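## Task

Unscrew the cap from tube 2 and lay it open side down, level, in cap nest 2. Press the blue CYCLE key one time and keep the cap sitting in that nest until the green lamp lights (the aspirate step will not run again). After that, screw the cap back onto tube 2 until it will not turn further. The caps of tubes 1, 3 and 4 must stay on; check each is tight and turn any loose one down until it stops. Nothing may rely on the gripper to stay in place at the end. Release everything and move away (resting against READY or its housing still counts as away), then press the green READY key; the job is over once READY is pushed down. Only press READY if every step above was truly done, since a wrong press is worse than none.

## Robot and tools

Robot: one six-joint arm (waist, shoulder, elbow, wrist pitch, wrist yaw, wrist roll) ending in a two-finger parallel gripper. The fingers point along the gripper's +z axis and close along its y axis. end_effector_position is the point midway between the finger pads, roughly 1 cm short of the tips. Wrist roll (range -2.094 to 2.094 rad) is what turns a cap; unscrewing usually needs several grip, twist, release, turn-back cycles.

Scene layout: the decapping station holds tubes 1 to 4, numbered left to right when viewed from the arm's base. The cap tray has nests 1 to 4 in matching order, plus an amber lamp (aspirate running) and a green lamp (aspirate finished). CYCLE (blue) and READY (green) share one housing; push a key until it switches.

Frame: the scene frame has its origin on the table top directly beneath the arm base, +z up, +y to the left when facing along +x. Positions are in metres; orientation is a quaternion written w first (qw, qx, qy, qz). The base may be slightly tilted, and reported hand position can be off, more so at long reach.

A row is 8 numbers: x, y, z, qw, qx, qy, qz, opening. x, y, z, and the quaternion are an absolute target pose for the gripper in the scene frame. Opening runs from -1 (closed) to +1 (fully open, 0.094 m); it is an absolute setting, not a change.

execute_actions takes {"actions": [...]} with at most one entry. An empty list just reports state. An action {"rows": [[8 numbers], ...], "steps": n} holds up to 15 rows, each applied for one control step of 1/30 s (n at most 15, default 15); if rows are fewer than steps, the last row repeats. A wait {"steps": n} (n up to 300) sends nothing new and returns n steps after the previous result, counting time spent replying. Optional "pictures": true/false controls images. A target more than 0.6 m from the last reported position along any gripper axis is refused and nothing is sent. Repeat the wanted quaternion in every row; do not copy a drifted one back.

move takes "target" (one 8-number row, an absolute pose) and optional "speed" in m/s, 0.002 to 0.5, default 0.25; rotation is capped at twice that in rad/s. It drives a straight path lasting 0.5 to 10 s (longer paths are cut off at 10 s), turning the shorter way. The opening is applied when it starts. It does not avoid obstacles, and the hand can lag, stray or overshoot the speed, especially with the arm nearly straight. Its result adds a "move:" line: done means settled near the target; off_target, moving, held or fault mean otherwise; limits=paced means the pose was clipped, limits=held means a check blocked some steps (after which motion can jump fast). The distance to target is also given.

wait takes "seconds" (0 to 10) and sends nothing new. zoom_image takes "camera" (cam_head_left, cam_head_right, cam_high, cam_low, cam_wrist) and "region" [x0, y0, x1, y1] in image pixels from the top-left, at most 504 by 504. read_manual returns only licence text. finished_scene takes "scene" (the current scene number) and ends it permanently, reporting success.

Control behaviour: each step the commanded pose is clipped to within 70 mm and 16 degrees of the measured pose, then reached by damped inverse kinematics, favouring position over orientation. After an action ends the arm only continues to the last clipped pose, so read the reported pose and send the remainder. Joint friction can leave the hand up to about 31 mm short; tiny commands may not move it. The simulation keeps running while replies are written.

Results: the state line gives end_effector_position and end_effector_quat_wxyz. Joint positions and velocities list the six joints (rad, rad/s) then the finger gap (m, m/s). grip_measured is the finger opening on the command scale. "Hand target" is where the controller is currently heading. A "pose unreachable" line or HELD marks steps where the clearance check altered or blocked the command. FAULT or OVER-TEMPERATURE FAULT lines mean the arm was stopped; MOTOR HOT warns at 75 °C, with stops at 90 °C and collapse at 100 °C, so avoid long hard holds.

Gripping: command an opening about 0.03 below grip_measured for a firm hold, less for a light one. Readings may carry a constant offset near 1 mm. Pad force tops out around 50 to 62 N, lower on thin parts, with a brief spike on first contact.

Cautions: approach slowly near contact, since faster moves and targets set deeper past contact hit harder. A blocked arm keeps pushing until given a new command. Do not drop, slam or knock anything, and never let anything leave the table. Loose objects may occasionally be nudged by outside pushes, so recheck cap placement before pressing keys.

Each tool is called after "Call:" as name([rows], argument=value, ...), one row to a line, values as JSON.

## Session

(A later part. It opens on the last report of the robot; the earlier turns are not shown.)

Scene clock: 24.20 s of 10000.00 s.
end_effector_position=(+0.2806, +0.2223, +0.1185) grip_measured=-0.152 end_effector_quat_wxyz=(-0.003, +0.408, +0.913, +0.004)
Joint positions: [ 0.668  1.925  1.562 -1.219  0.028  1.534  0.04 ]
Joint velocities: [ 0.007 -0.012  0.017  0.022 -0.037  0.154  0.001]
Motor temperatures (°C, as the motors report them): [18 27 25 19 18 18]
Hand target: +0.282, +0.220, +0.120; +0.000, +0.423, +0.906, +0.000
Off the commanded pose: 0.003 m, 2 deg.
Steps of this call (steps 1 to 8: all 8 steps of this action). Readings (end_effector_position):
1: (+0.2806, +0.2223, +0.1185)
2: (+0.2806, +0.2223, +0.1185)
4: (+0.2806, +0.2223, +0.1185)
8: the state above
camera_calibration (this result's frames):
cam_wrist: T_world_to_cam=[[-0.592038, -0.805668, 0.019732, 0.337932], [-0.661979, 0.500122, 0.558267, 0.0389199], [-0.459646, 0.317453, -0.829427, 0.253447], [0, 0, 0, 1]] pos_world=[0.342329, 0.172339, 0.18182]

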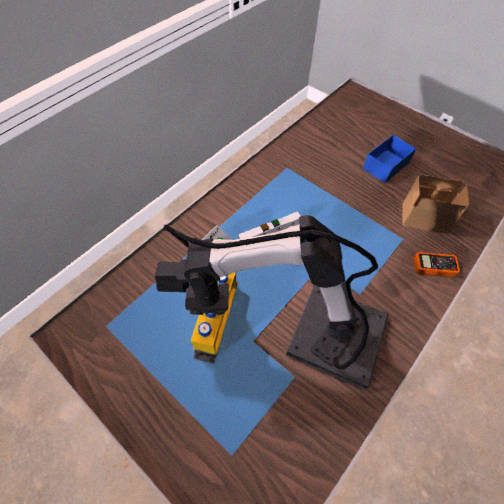

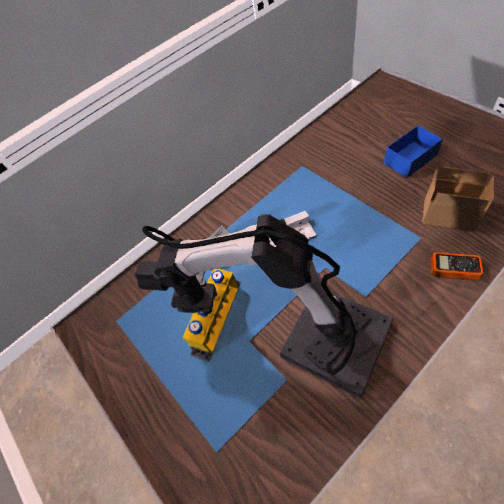

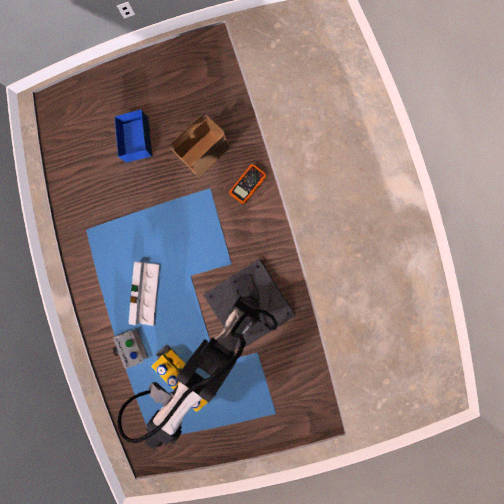

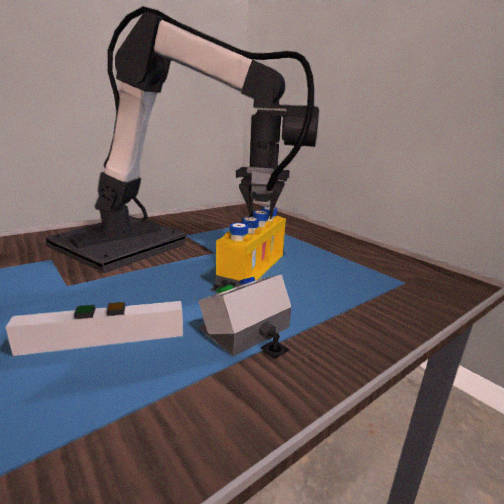

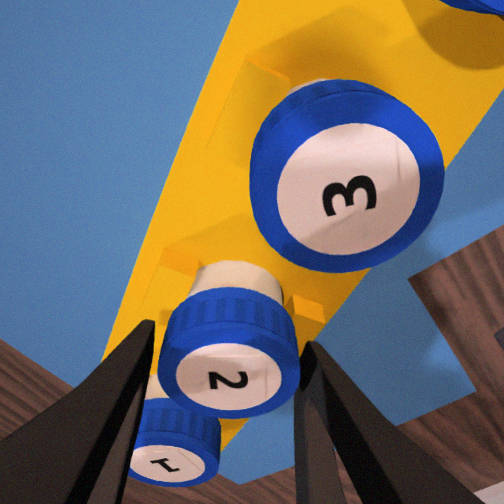

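Call:
execute_actions([
  {"rows":[[0.282,0.2203,0.121,0,0.423,0.906,0,-0.37]],"steps":8},
], pictures=false)

Call:
execute_actions([
  {"rows":[[0.282,0.2203,0.122,0,-0.5,0.866,0,-0.37]]},
], pictures=false)

Call:
execute_actions([
  {"rows":[[0.282,0.2203,0.123,0,-0.5,0.866,0,-0.37]]},
], pictures=false)

Call:
execute_actions([
  {"rows":[[0.282,0.2203,0.124,0,-0.97,0.242,0,-0.37]]},
], pictures=false)

Call:
execute_actions([
  {"rows":[[0.282,0.2203,0.124,0,-0.97,0.242,0,-0.37]]},
], pictures=false)

Call:
execute_actions([
  {"rows":[[0.282,0.2203,0.125,0,-0.97,0.242,0,-0.37]]},
], pictures=false)

Call:
execute_actions([
  {"rows":[[0.282,0.2203,0.135,0,-0.97,0.242,0,-0.37]]},
])

Scene clock: 26.23 s of 10000.00 s.
end_effector_position=(+0.2804, +0.2220, +0.1185) grip_measured=-0.308 end_effector_quat_wxyz=(-0.003, +0.418, +0.909, +0.004)
Joint positions: [ 0.668  1.925  1.562 -1.22   0.028  1.554  0.033]
Joint velocities: [ 0.002  0.007 -0.017 -0.007  0.051 -0.051 -0.   ]
Motor temperatures (°C, as the motors report them): [18 27 25 19 18 18]
Hand target: +0.282, +0.220, +0.121; +0.000, +0.423, +0.906, +0.000
Off the commanded pose: 0.003 m, 1 deg.
Steps of this call (steps 1 to 53: nothing new was sent; steps 54 to 61: all 8 steps of this action). Readings (end_effector_position):
54: (+0.2805, +0.2222, +0.1185)
55: (+0.2804, +0.2221, +0.1185)
57: (+0.2804, +0.2220, +0.1185)
61: the state above

Scene clock: 26.73 s of 10000.00 s.
end_effector_position=(+0.2799, +0.2204, +0.1185) grip_measured=-0.308 end_effector_quat_wxyz=(-0.002, +0.083, +0.997, +0.001)
Joint positions: [ 0.668  1.925  1.562 -1.226  0.034  0.858  0.033]
Joint velocities: [-0.007 -0.017  0.002  0.007  0.022 -1.297 -0.001]
Motor temperatures (°C, as the motors report them): [18 27 25 19 18 18]
Hand target: +0.282, +0.220, +0.122; +0.003, -0.021, +1.000, -0.003
Off the commanded pose: 0.004 m, 69 deg; orientation clipped at the last step of the last action.
Steps of this call (steps 1 to 15: all 15 steps of this action). Readings (end_effector_position):
1: (+0.2804, +0.2220, +0.1185)
2: (+0.2805, +0.2219, +0.1185)
4: (+0.2804, +0.2217, +0.1185)
8: (+0.2801, +0.2212, +0.1185)
15: the state above

Scene clock: 27.23 s of 10000.00 s.
end_effector_position=(+0.2803, +0.2190, +0.1188) grip_measured=-0.308 end_effector_quat_wxyz=(-0.001, -0.263, +0.965, -0.003)
Joint positions: [ 0.668  1.925  1.563 -1.23   0.042  0.161  0.033]
Joint velocities: [-0.012 -0.022 -0.012  0.007  0.037 -1.297 -0.001]
Motor temperatures (°C, as the motors report them): [18 28 25 19 18 18]
Hand target: +0.282, +0.220, +0.123; +0.003, -0.361, +0.932, -0.006
Off the commanded pose: 0.005 m, 30 deg; orientation clipped at the last step of the last action.
Steps of this call (steps 1 to 15: all 15 steps of this action). Readings (end_effector_position):
1: (+0.2799, +0.2203, +0.1185)
2: (+0.2799, +0.2202, +0.1185)
4: (+0.2799, +0.2199, +0.1185)
8: (+0.2800, +0.2196, +0.1188)
15: the state above

Scene clock: 27.73 s of 10000.00 s.
end_effector_position=(+0.2815, +0.2178, +0.1198) grip_measured=-0.308 end_effector_quat_wxyz=(-0.001, -0.573, +0.819, -0.007)
Joint positions: [ 0.668  1.925  1.567 -1.233  0.051 -0.528  0.033]
Joint velocities: [ 0.027 -0.002  0.012 -0.007  0.051 -1.267 -0.   ]
Motor temperatures (°C, as the motors report them): [18 28 25 19 18 18]
Hand target: +0.282, +0.220, +0.124; +0.000, -0.655, +0.755, -0.011
Off the commanded pose: 0.005 m, 82 deg; orientation clipped at the last step of the last action.
Steps of this call (steps 1 to 15: all 15 steps of this action). Readings (end_effector_position):
1: (+0.2803, +0.2188, +0.1188)
2: (+0.2804, +0.2187, +0.1188)
4: (+0.2805, +0.2185, +0.1188)
8: (+0.2811, +0.2184, +0.1195)
15: the state above

Scene clock: 28.23 s of 10000.00 s.
end_effector_position=(+0.2825, +0.2178, +0.1198) grip_measured=-0.308 end_effector_quat_wxyz=(+0.003, +0.814, -0.580, +0.008)
Joint positions: [ 0.668  1.925  1.567 -1.23   0.055 -1.21   0.032]
Joint velocities: [-0.002  0.012 -0.002 -0.022  0.037 -1.253 -0.   ]
Motor temperatures (°C, as the motors report them): [18 28 25 19 18 18]
Hand target: +0.282, +0.220, +0.124; +0.002, +0.870, -0.492, +0.011
Off the commanded pose: 0.005 m, 43 deg; orientation clipped at the last step of the last action.
Steps of this call (steps 1 to 15: all 15 steps of this action). Readings (end_effector_position):
1: (+0.2814, +0.2177, +0.1198)
2: (+0.2815, +0.2176, +0.1198)
4: (+0.2816, +0.2175, +0.1198)
8: (+0.2817, +0.2174, +0.1198)
15: the state above

Scene clock: 28.73 s of 10000.00 s.
end_effector_position=(+0.2836, +0.2188, +0.1201) grip_measured=-0.308 end_effector_quat_wxyz=(+0.003, +0.955, -0.297, +0.009)
Joint positions: [ 0.668  1.925  1.568 -1.225  0.055 -1.846  0.032]
Joint velocities: [ 0.002 -0.002 -0.002  0.007  0.007 -0.667 -0.   ]
Motor temperatures (°C, as the motors report them): [18 28 25 19 18 18]
Hand target: +0.282, +0.220, +0.125; -0.000, +0.969, -0.245, +0.002
Off the commanded pose: 0.005 m, 7 deg.
Steps of this call (steps 1 to 15: all 15 steps of this action). Readings (end_effector_position):
1: (+0.2825, +0.2178, +0.1198)
2: (+0.2825, +0.2179, +0.1198)
4: (+0.2827, +0.2179, +0.1198)
8: (+0.2831, +0.2182, +0.1198)
15: the state above

Scene clock: 29.23 s of 10000.00 s.
end_effector_position=(+0.2823, +0.2189, +0.1304) grip_measured=-0.308 end_effector_quat_wxyz=(+0.004, +0.969, -0.249, +0.003)
Joint positions: [ 0.668  1.925  1.609 -1.273  0.047 -1.946  0.032]
Joint velocities: [-0.012 -0.002 -0.002 -0.007  0.022  0.022  0.001]
Motor temperatures (°C, as the motors report them): [18 28 25 19 18 18]
Hand target: +0.282, +0.220, +0.135; -0.000, +0.970, -0.242, +0.000
Off the commanded pose: 0.005 m, 1 deg.
Steps of this call (steps 1 to 15: all 15 steps of this action). Readings (end_effector_position):
1: (+0.2839, +0.2190, +0.1216)
2: (+0.2841, +0.2193, +0.1236)
4: (+0.2847, +0.2198, +0.1280)
8: (+0.2843, +0.2201, +0.1304)
15: the state above
camera_calibration (this result's frames):
cam_wrist: T_world_to_cam=[[0.290577, 0.956643, 0.0199674, -0.298969], [0.791194, -0.251954, 0.557253, -0.210321], [0.538123, -0.146127, -0.830103, 0.0850789], [0, 0, 0, 1]] pos_world=[0.207495, 0.245448, 0.193796]

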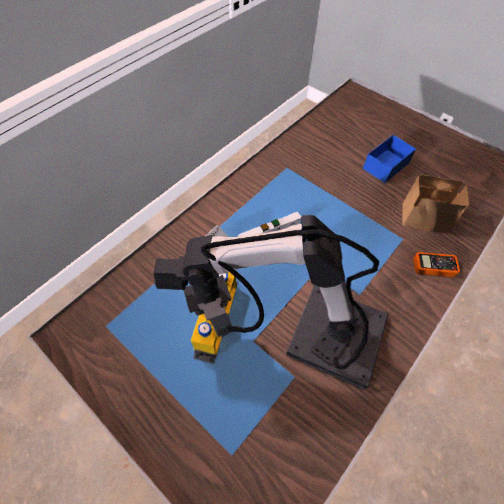

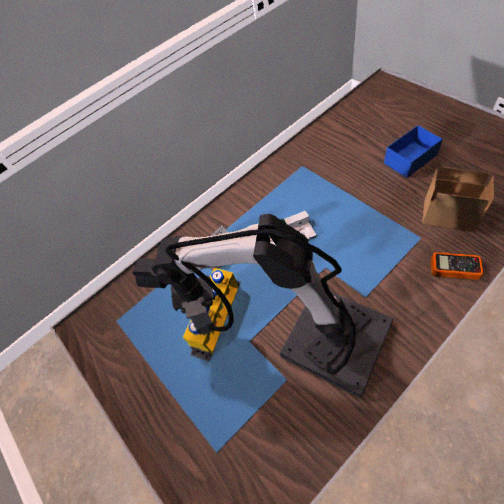

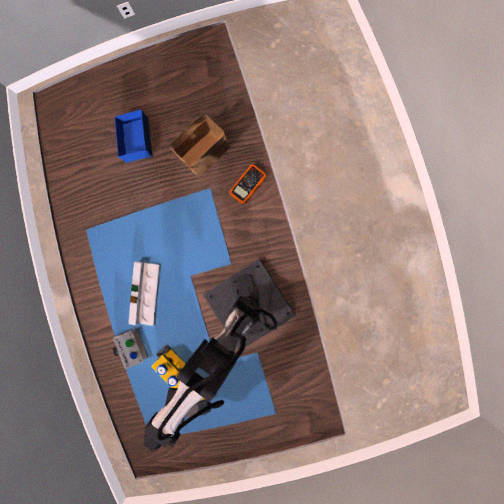

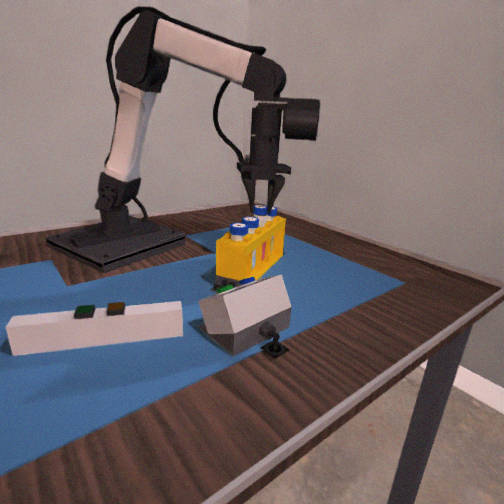

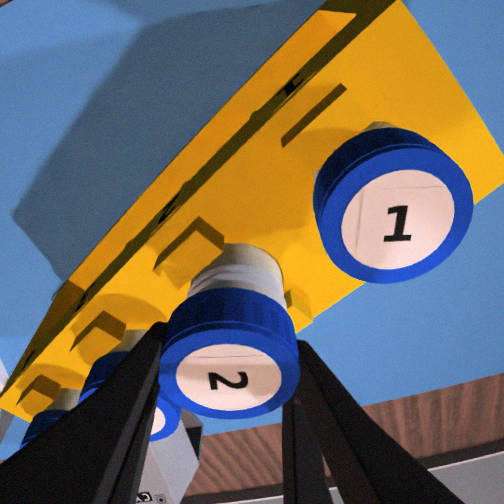

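Call:
zoom_image(camera="cam_high", region=[90, 250, 210, 400])

Call:
move(target=[0.282,0.2203,0.175,0,-0.819,0.574,0,-0.37], speed=0.3)

Region (90, 250, 210, 400) of cam_high's 504x504 image, scaled by 3.360, with more detail than that image has; it fills the left 403 columns of this view, and the rest is white.

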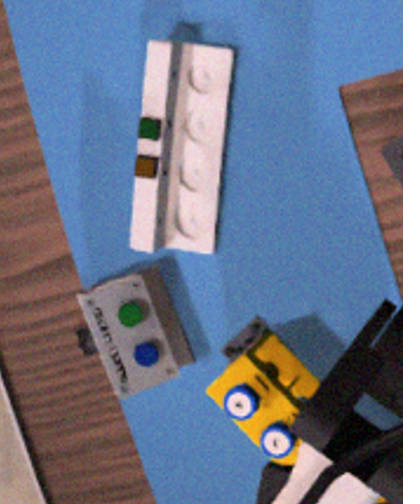

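Scene clock: 31.70 s of 10000.00 s.
end_effector_position=(+0.2835, +0.2181, +0.1733) grip_measured=-0.308 end_effector_quat_wxyz=(-0.001, +0.822, -0.570, +0.005)
Joint positions: [ 0.668  1.925  1.78  -1.438  0.046 -1.236  0.033]
Joint velocities: [-0.002  0.002 -0.007 -0.022  0.022  0.037  0.001]
Motor temperatures (°C, as the motors report them): [18 28 26 19 18 18]
Hand target: +0.283, +0.221, +0.175; -0.000, +0.819, -0.574, +0.000
Off the commanded pose: 0.003 m, 1 deg.
move: done
camera_calibration (this result's frames):
cam_wrist: T_world_to_cam=[[0.843931, 0.535501, 0.031912, -0.366466], [0.429367, -0.709934, 0.558245, -0.0331591], [0.321596, -0.457419, -0.829062, 0.248996], [0, 0, 0, 1]] pos_world=[0.243433, 0.286598, 0.236639]

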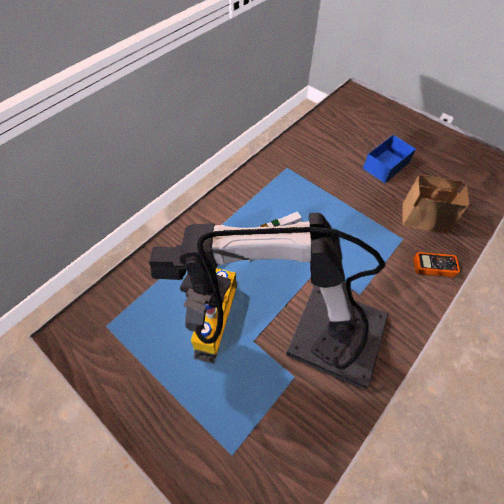

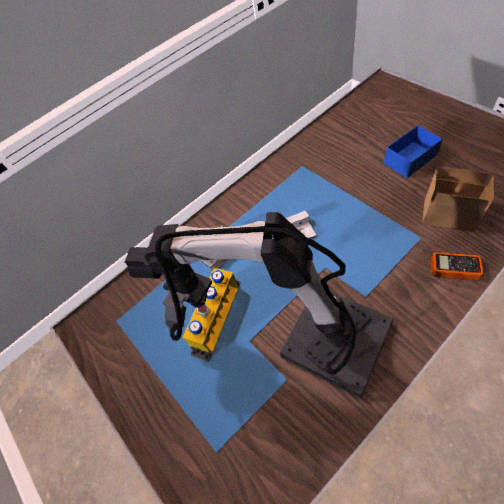

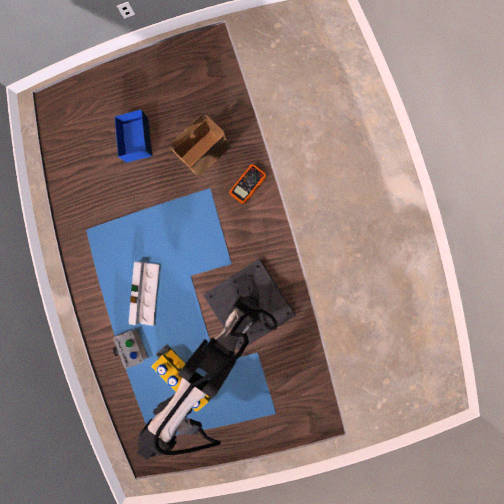

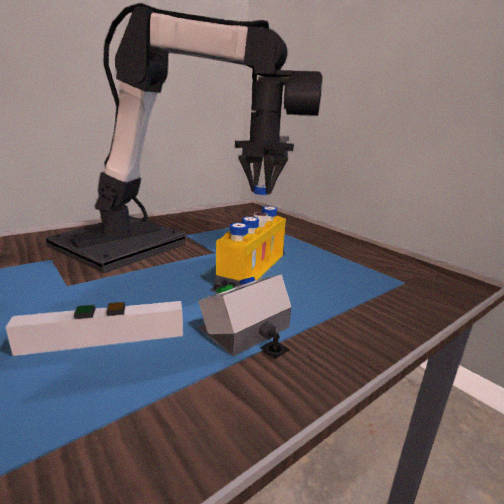

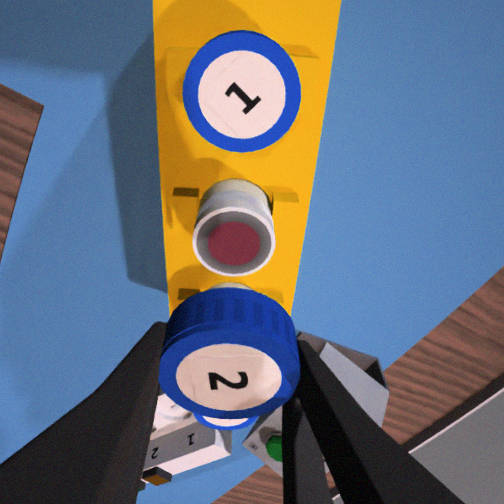

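Call:
move(target=[0.33,0.0,0.17,0,-0.17,0.985,0,-0.37], speed=0.4)

Call:
move(target=[0.35,-0.09,0.075,0,0.165,0.986,0,-0.37], speed=0.3)

Scene clock: 37.57 s of 10000.00 s.
end_effector_position=(+0.3264, -0.0010, +0.1662) grip_measured=-0.308 end_effector_quat_wxyz=(-0.014, -0.178, +0.984, +0.002)
Joint positions: [ 0.01   1.79   1.613 -1.412  0.039 -0.323  0.033]
Joint velocities: [-0.002  0.007  0.007  0.022  0.051  0.051 -0.001]
Motor temperatures (°C, as the motors report them): [18 29 26 19 18 18]
Hand target: +0.333, -0.000, +0.171; +0.001, -0.170, +0.985, +0.004
Off the commanded pose: 0.005 m, 2 deg.
move: done
camera_calibration (this result's frames):
cam_wrist: T_world_to_cam=[[0.536505, -0.843807, 0.0122882, -0.182945], [-0.695825, -0.434084, 0.572187, 0.162121], [-0.477482, -0.315532, -0.820031, 0.388523], [0, 0, 0, 1]] pos_world=[0.396472, 0.0385956, 0.228085]

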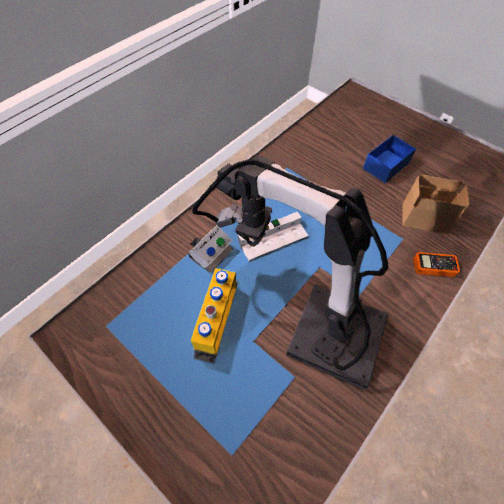

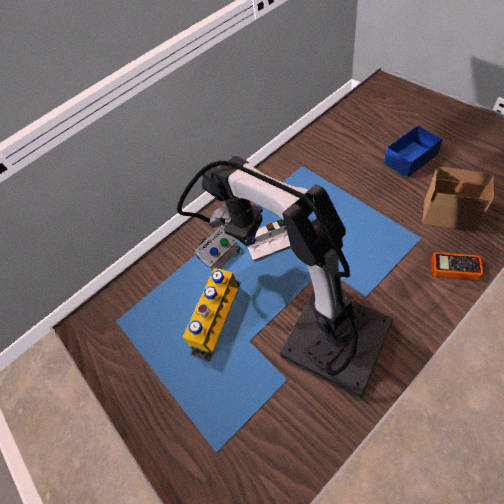

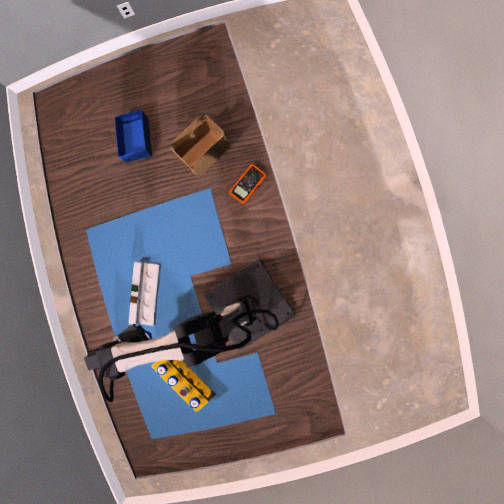

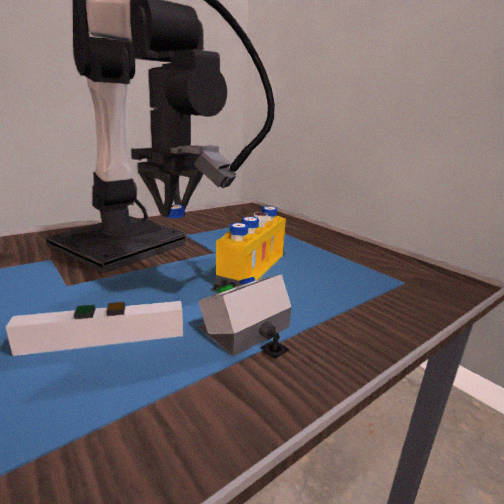

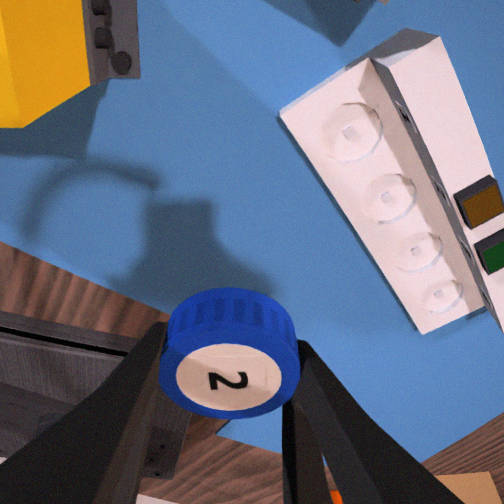

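Scene clock: 39.30 s of 10000.00 s.
end_effector_position=(+0.3498, -0.0898, +0.0808) grip_measured=-0.308 end_effector_quat_wxyz=(+0.003, +0.157, +0.988, -0.002)
Joint positions: [-0.252  1.91   1.441 -1.077  0.038  0.087  0.033]
Joint velocities: [-0.022 -0.017 -0.007  0.051 -0.007  0.11  -0.001]
Motor temperatures (°C, as the motors report them): [18 29 26 19 18 18]
Hand target: +0.349, -0.090, +0.075; +0.000, +0.165, +0.986, +0.001
Off the commanded pose: 0.006 m, 1 deg.
move: done
camera_calibration (this result's frames):
cam_wrist: T_world_to_cam=[[-0.108062, -0.99367, 0.0307115, -0.0588005], [-0.830177, 0.107192, 0.547097, 0.286288], [-0.546926, 0.0336246, -0.836506, 0.358656], [0, 0, 0, 1]] pos_world=[0.427474, -0.101176, 0.145196]

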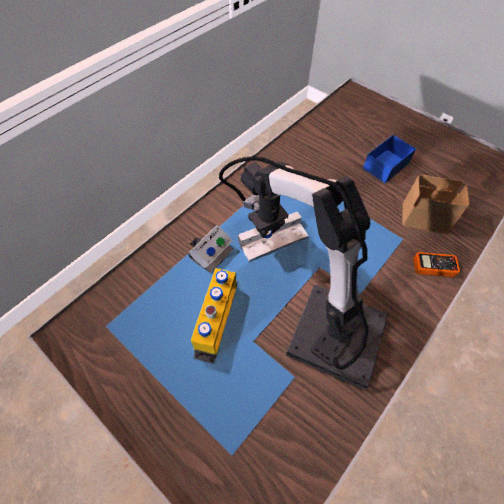

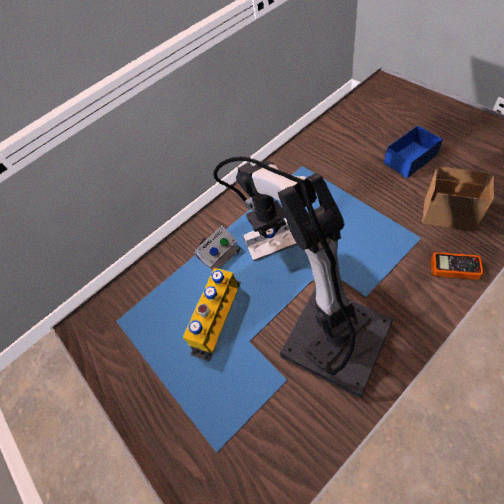

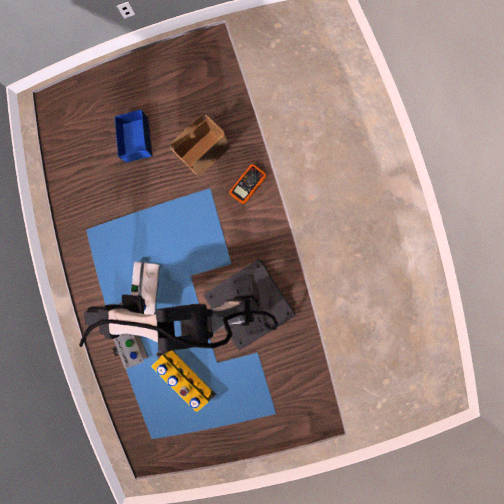

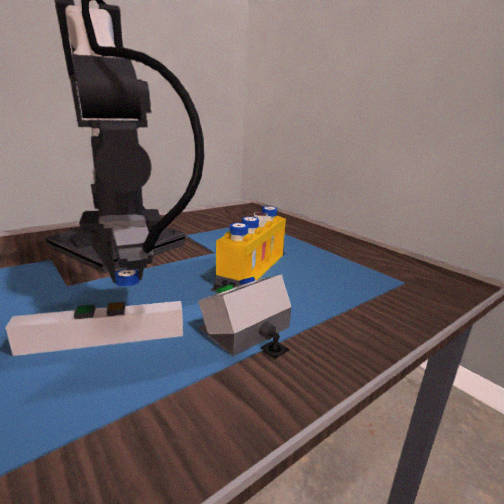

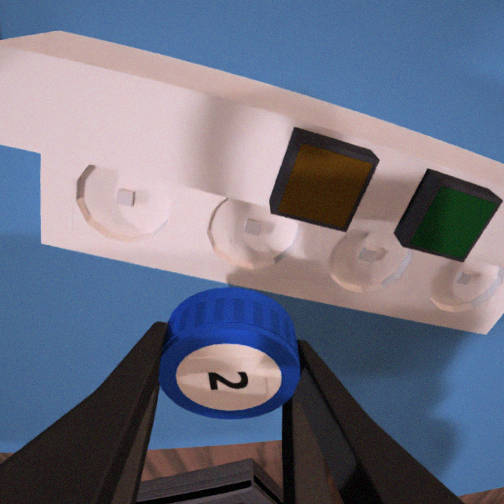

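Call:
move(target=[0.348,-0.098,0.045,0,0.165,0.986,0,-0.37], speed=0.1)

Scene clock: 41.50 s of 10000.00 s.
end_effector_position=(+0.3481, -0.0965, +0.0507) grip_measured=-0.308 end_effector_quat_wxyz=(+0.001, +0.167, +0.986, -0.002)
Joint positions: [-0.274  1.946  1.368 -0.969  0.038  0.085  0.033]
Joint velocities: [ 0.002  0.012  0.012  0.007 -0.051 -0.051  0.   ]
Motor temperatures (°C, as the motors report them): [18 29 26 19 18 18]
Hand target: +0.347, -0.098, +0.045; +0.000, +0.165, +0.986, +0.000
Off the commanded pose: 0.006 m, 0 deg.
move: done
camera_calibration (this result's frames):
cam_wrist: T_world_to_cam=[[-0.127937, -0.991304, 0.030801, -0.0575863], [-0.826161, 0.123703, 0.549687, 0.302144], [-0.548717, 0.0448787, -0.834803, 0.334372], [0, 0, 0, 1]] pos_world=[0.425728, -0.109468, 0.114824]

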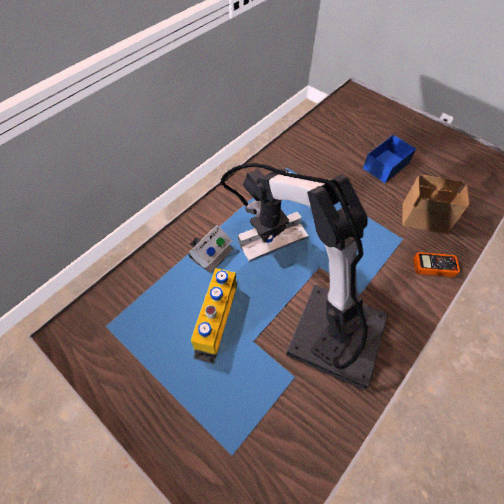

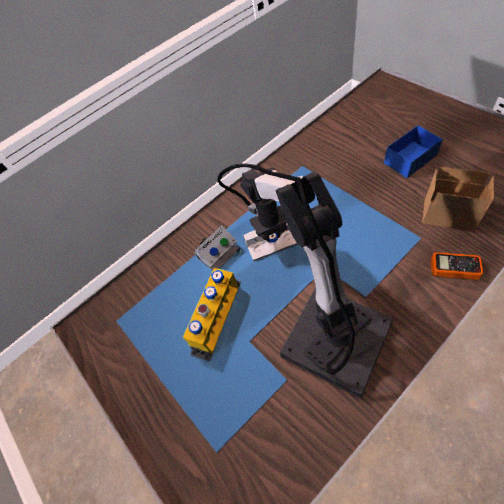

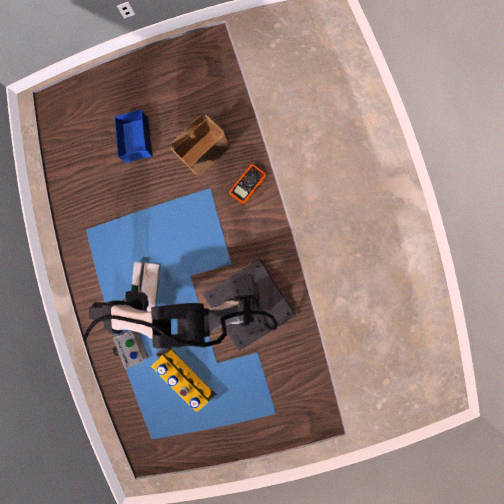

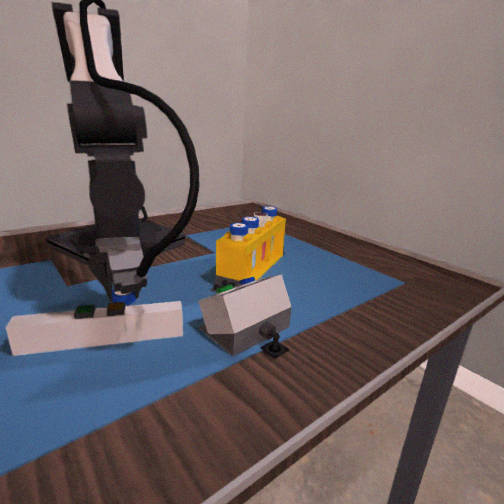

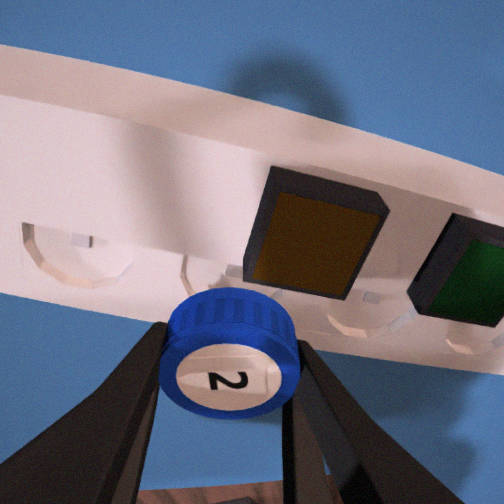

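Call:
move(target=[0.348,-0.097,0.07,0,-0.581,0.814,0,-0.37], speed=0.5)

Scene clock: 44.40 s of 10000.00 s.
end_effector_position=(+0.3442, -0.0958, +0.0589) grip_measured=-0.308 end_effector_quat_wxyz=(-0.009, -0.576, +0.817, +0.008)
Joint positions: [-0.274  1.946  1.402 -1.031  0.038 -1.478  0.033]
Joint velocities: [-0.032 -0.002 -0.007  0.081  0.051 -0.022 -0.001]
Motor temperatures (°C, as the motors report them): [18 30 26 19 18 18]
Hand target: +0.348, -0.097, +0.070; -0.000, -0.581, +0.814, -0.000
Off the commanded pose: 0.012 m, 2 deg.
move: off_target
camera_calibration (this result's frames):
cam_wrist: T_world_to_cam=[[0.99098, -0.133996, 0.00196957, -0.358967], [-0.11277, -0.825883, 0.552449, -0.0422887], [-0.0723993, -0.547688, -0.833544, 0.118225], [0, 0, 0, 1]] pos_world=[0.35952, -0.0182751, 0.122615]

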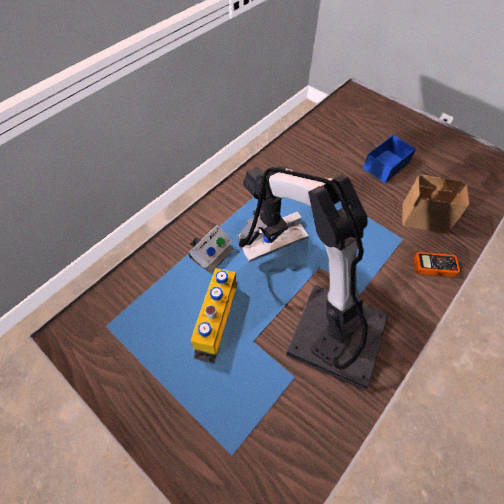

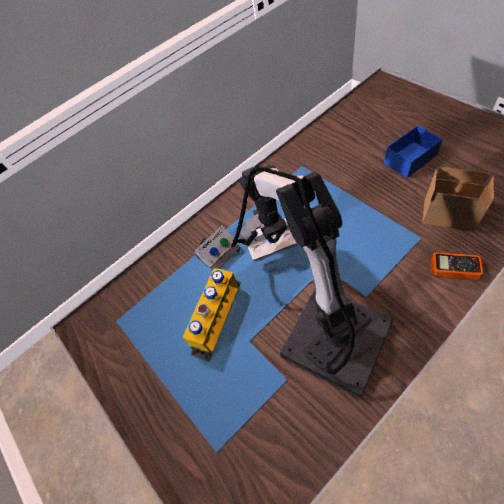

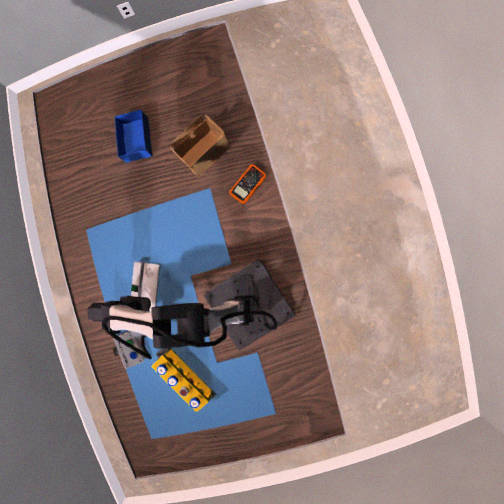

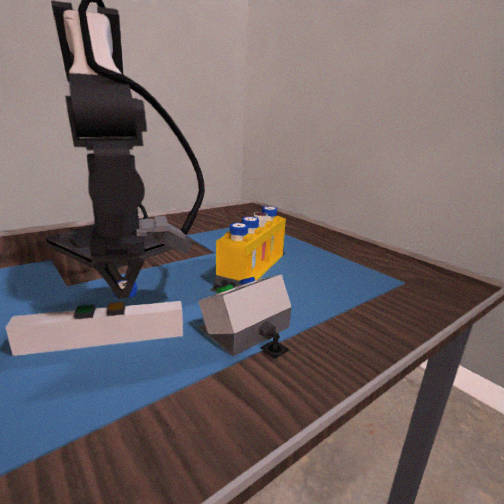

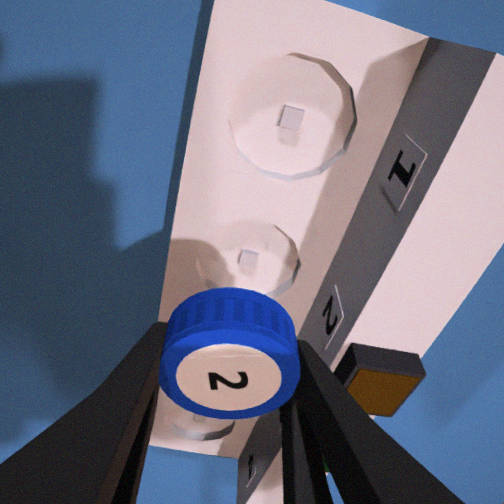

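Call:
move(target=[0.349,-0.098,0.06,0,0.165,0.986,0,-0.37], speed=0.5)

Call:
move(target=[0.348,-0.098,0.012,0,0.165,0.986,0,-0.37], speed=0.04)

Scene clock: 47.90 s of 10000.00 s.
end_effector_position=(+0.3459, -0.0952, +0.0588) grip_measured=-0.308 end_effector_quat_wxyz=(-0.009, +0.156, +0.988, +0.002)
Joint positions: [-0.274  1.946  1.402 -1.025  0.033  0.064  0.033]
Joint velocities: [-0.002 -0.007 -0.002 -0.022  0.022 -0.007  0.001]
Motor temperatures (°C, as the motors report them): [18 31 26 19 18 18]
Hand target: +0.349, -0.098, +0.060; +0.000, +0.165, +0.986, +0.000
Off the commanded pose: 0.004 m, 1 deg.
move: done
camera_calibration (this result's frames):
cam_wrist: T_world_to_cam=[[-0.105529, -0.99417, 0.0221298, -0.0643642], [-0.81788, 0.0994311, 0.566733, 0.28959], [-0.565629, 0.041707, -0.823604, 0.3448], [0, 0, 0, 1]] pos_world=[0.425086, -0.107164, 0.121283]

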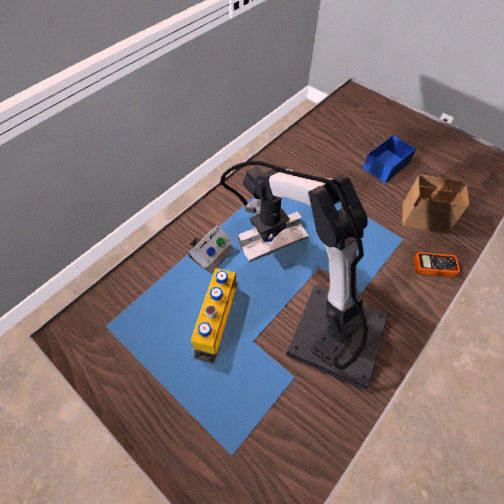

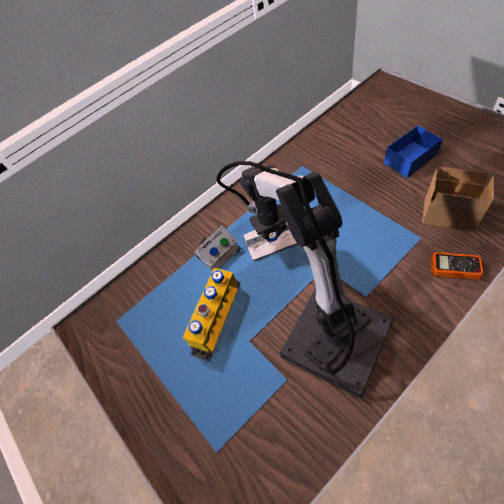

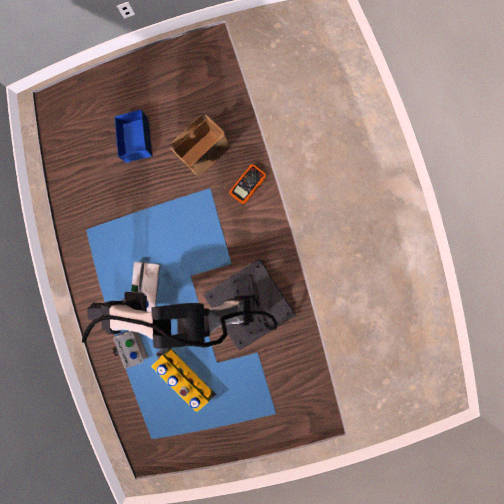

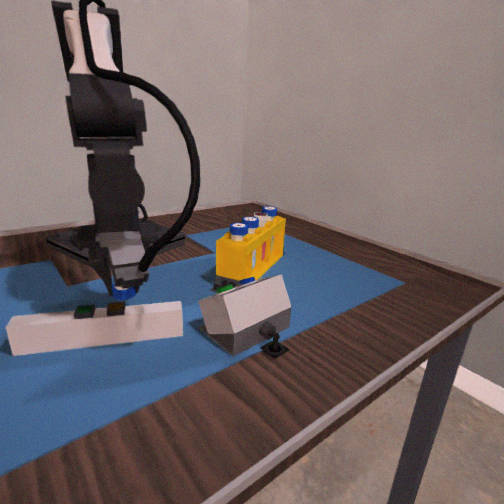

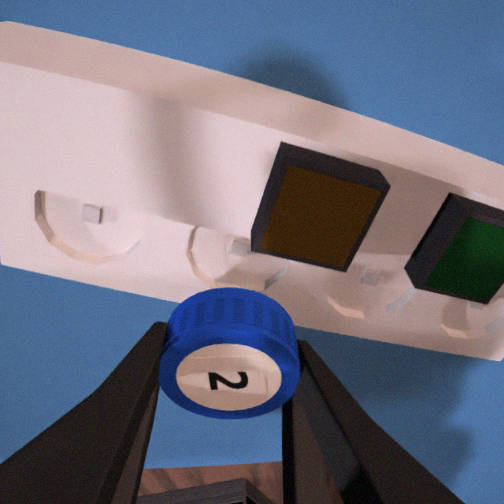

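Scene clock: 49.40 s of 10000.00 s.
end_effector_position=(+0.3491, -0.0947, +0.0205) grip_measured=-0.308 end_effector_quat_wxyz=(+0.003, +0.157, +0.988, +0.001)
Joint positions: [-0.274  1.992  1.304 -0.857  0.033  0.065  0.033]
Joint velocities: [-0.012  0.012 -0.022 -0.022 -0.007  0.037 -0.001]
Motor temperatures (°C, as the motors report them): [18 31 26 19 18 18]
Hand target: +0.347, -0.098, +0.012; -0.000, +0.165, +0.986, +0.000
Off the commanded pose: 0.009 m, 1 deg.
move: done
camera_calibration (this result's frames):
cam_wrist: T_world_to_cam=[[-0.107291, -0.993899, 0.0255658, -0.0620521], [-0.830715, 0.103744, 0.546946, 0.319176], [-0.546262, 0.0374445, -0.836777, 0.308085], [0, 0, 0, 1]] pos_world=[0.426782, -0.106322, 0.0848128]

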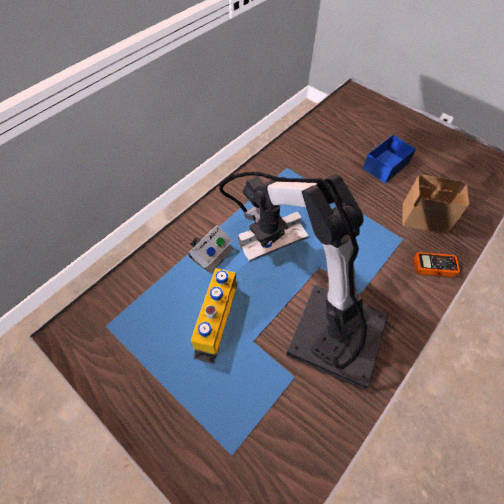

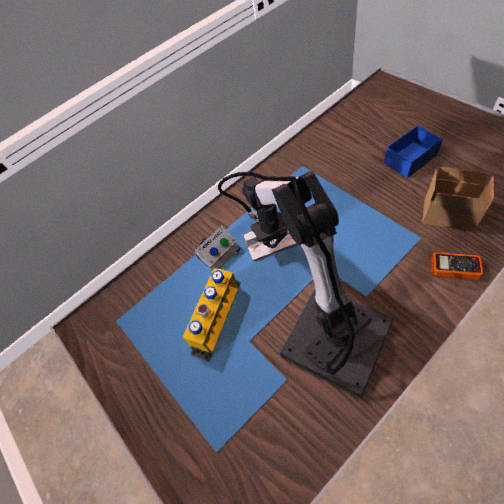

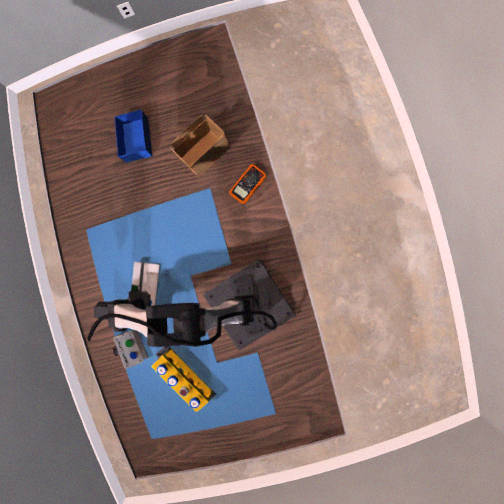

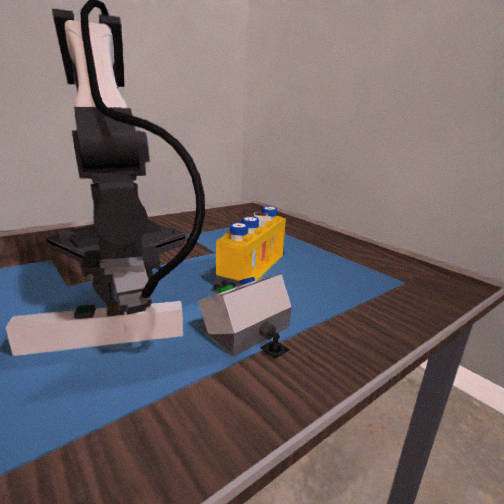

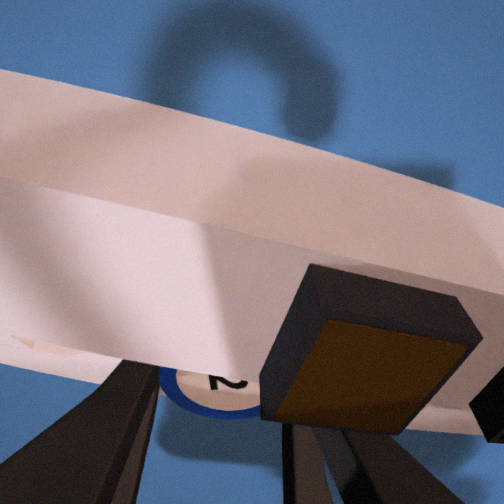

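y is 3 mm off; nudge.

Call:
execute_actions([
  {"rows":[[0.346,-0.101,0.018,0,0.165,0.986,0,-0.37]]},
], pictures=false)

Call:
execute_actions([
  {"rows":[[0.346,-0.101,0.011,0,0.165,0.986,0,-0.37]]},
], pictures=false)

Scene clock: 50.57 s of 10000.00 s.
end_effector_position=(+0.3483, -0.0987, +0.0203) grip_measured=-0.308 end_effector_quat_wxyz=(+0.003, +0.162, +0.987, +0.001)
Joint positions: [-0.286  1.992  1.304 -0.856  0.033  0.065  0.033]
Joint velocities: [ 0.002  0.007  0.002 -0.022  0.051 -0.051  0.001]
Motor temperatures (°C, as the motors report them): [18 31 26 19 18 18]
Hand target: +0.346, -0.101, +0.018; +0.000, +0.165, +0.986, -0.000
Off the commanded pose: 0.004 m, 0 deg.
Steps of this call (steps 1 to 20: nothing new was sent; steps 21 to 35: all 15 steps of this action). Readings (end_effector_position):
21: (+0.3493, -0.0950, +0.0204)
22: (+0.3492, -0.0955, +0.0204)
24: (+0.3487, -0.0973, +0.0204)
28: (+0.3483, -0.0987, +0.0203)
35: the state above

Scene clock: 51.07 s of 10000.00 s.
end_effector_position=(+0.3501, -0.0992, +0.0203) grip_measured=-0.308 end_effector_quat_wxyz=(+0.007, +0.163, +0.987, +0.000)
Joint positions: [-0.286  1.992  1.304 -0.848  0.033  0.065  0.033]
Joint velocities: [-0.012 -0.017 -0.002  0.051 -0.051 -0.007  0.   ]
Motor temperatures (°C, as the motors report them): [18 31 26 19 18 18]
Hand target: +0.346, -0.101, +0.011; -0.000, +0.165, +0.986, +0.000
Off the commanded pose: 0.010 m, 1 deg.
Steps of this call (steps 1 to 15: all 15 steps of this action). Readings (end_effector_position):
1: (+0.3484, -0.0988, +0.0203)
2: (+0.3487, -0.0988, +0.0203)
4: (+0.3493, -0.0990, +0.0203)
8: (+0.3498, -0.0991, +0.0203)
15: the state above

Call:
execute_actions([
  {"rows":[[0.343,-0.097,0.015,0,0.165,0.986,0,-0.37]]},
], pictures=false)

Scene clock: 51.97 s of 10000.00 s.
end_effector_position=(+0.3497, -0.0991, +0.0197) grip_measured=-0.308 end_effector_quat_wxyz=(+0.007, +0.163, +0.987, +0.000)
Joint positions: [-0.286  1.992  1.301 -0.846  0.033  0.065  0.033]
Joint velocities: [-0.002 -0.007  0.007 -0.066 -0.022  0.022 -0.001]
Motor temperatures (°C, as the motors report them): [18 31 26 19 18 18]
Hand target: +0.343, -0.097, +0.015; -0.000, +0.165, +0.986, -0.000
Off the commanded pose: 0.008 m, 1 deg.
Steps of this call (steps 1 to 12: nothing new was sent; steps 13 to 27: all 15 steps of this action). Readings (end_effector_position):
13: (+0.3498, -0.0991, +0.0199)
14: (+0.3497, -0.0991, +0.0197)
16: (+0.3497, -0.0991, +0.0197)
20: (+0.3497, -0.0991, +0.0197)
27: the state above

Call:
execute_actions([
  {"rows":[[0.342,-0.096,0.02,0,0.165,0.986,0,-0.37]]},
], pictures=false)

Scene clock: 52.87 s of 10000.00 s.
end_effector_position=(+0.3490, -0.0989, +0.0202) grip_measured=-0.308 end_effector_quat_wxyz=(+0.007, +0.163, +0.987, +0.000)
Joint positions: [-0.286  1.988  1.298 -0.846  0.033  0.065  0.033]
Joint velocities: [-0.017  0.002  0.007  0.066 -0.066  0.066 -0.   ]
Motor temperatures (°C, as the motors report them): [18 31 26 19 18 18]
Hand target: +0.342, -0.096, +0.020; +0.000, +0.165, +0.986, -0.000
Off the commanded pose: 0.008 m, 1 deg.
Steps of this call (steps 1 to 12: nothing new was sent; steps 13 to 27: all 15 steps of this action). Readings (end_effector_position):
13: (+0.3499, -0.0992, +0.0203)
14: (+0.3495, -0.0991, +0.0201)
16: (+0.3493, -0.0990, +0.0202)
20: (+0.3490, -0.0989, +0.0202)
27: the state above


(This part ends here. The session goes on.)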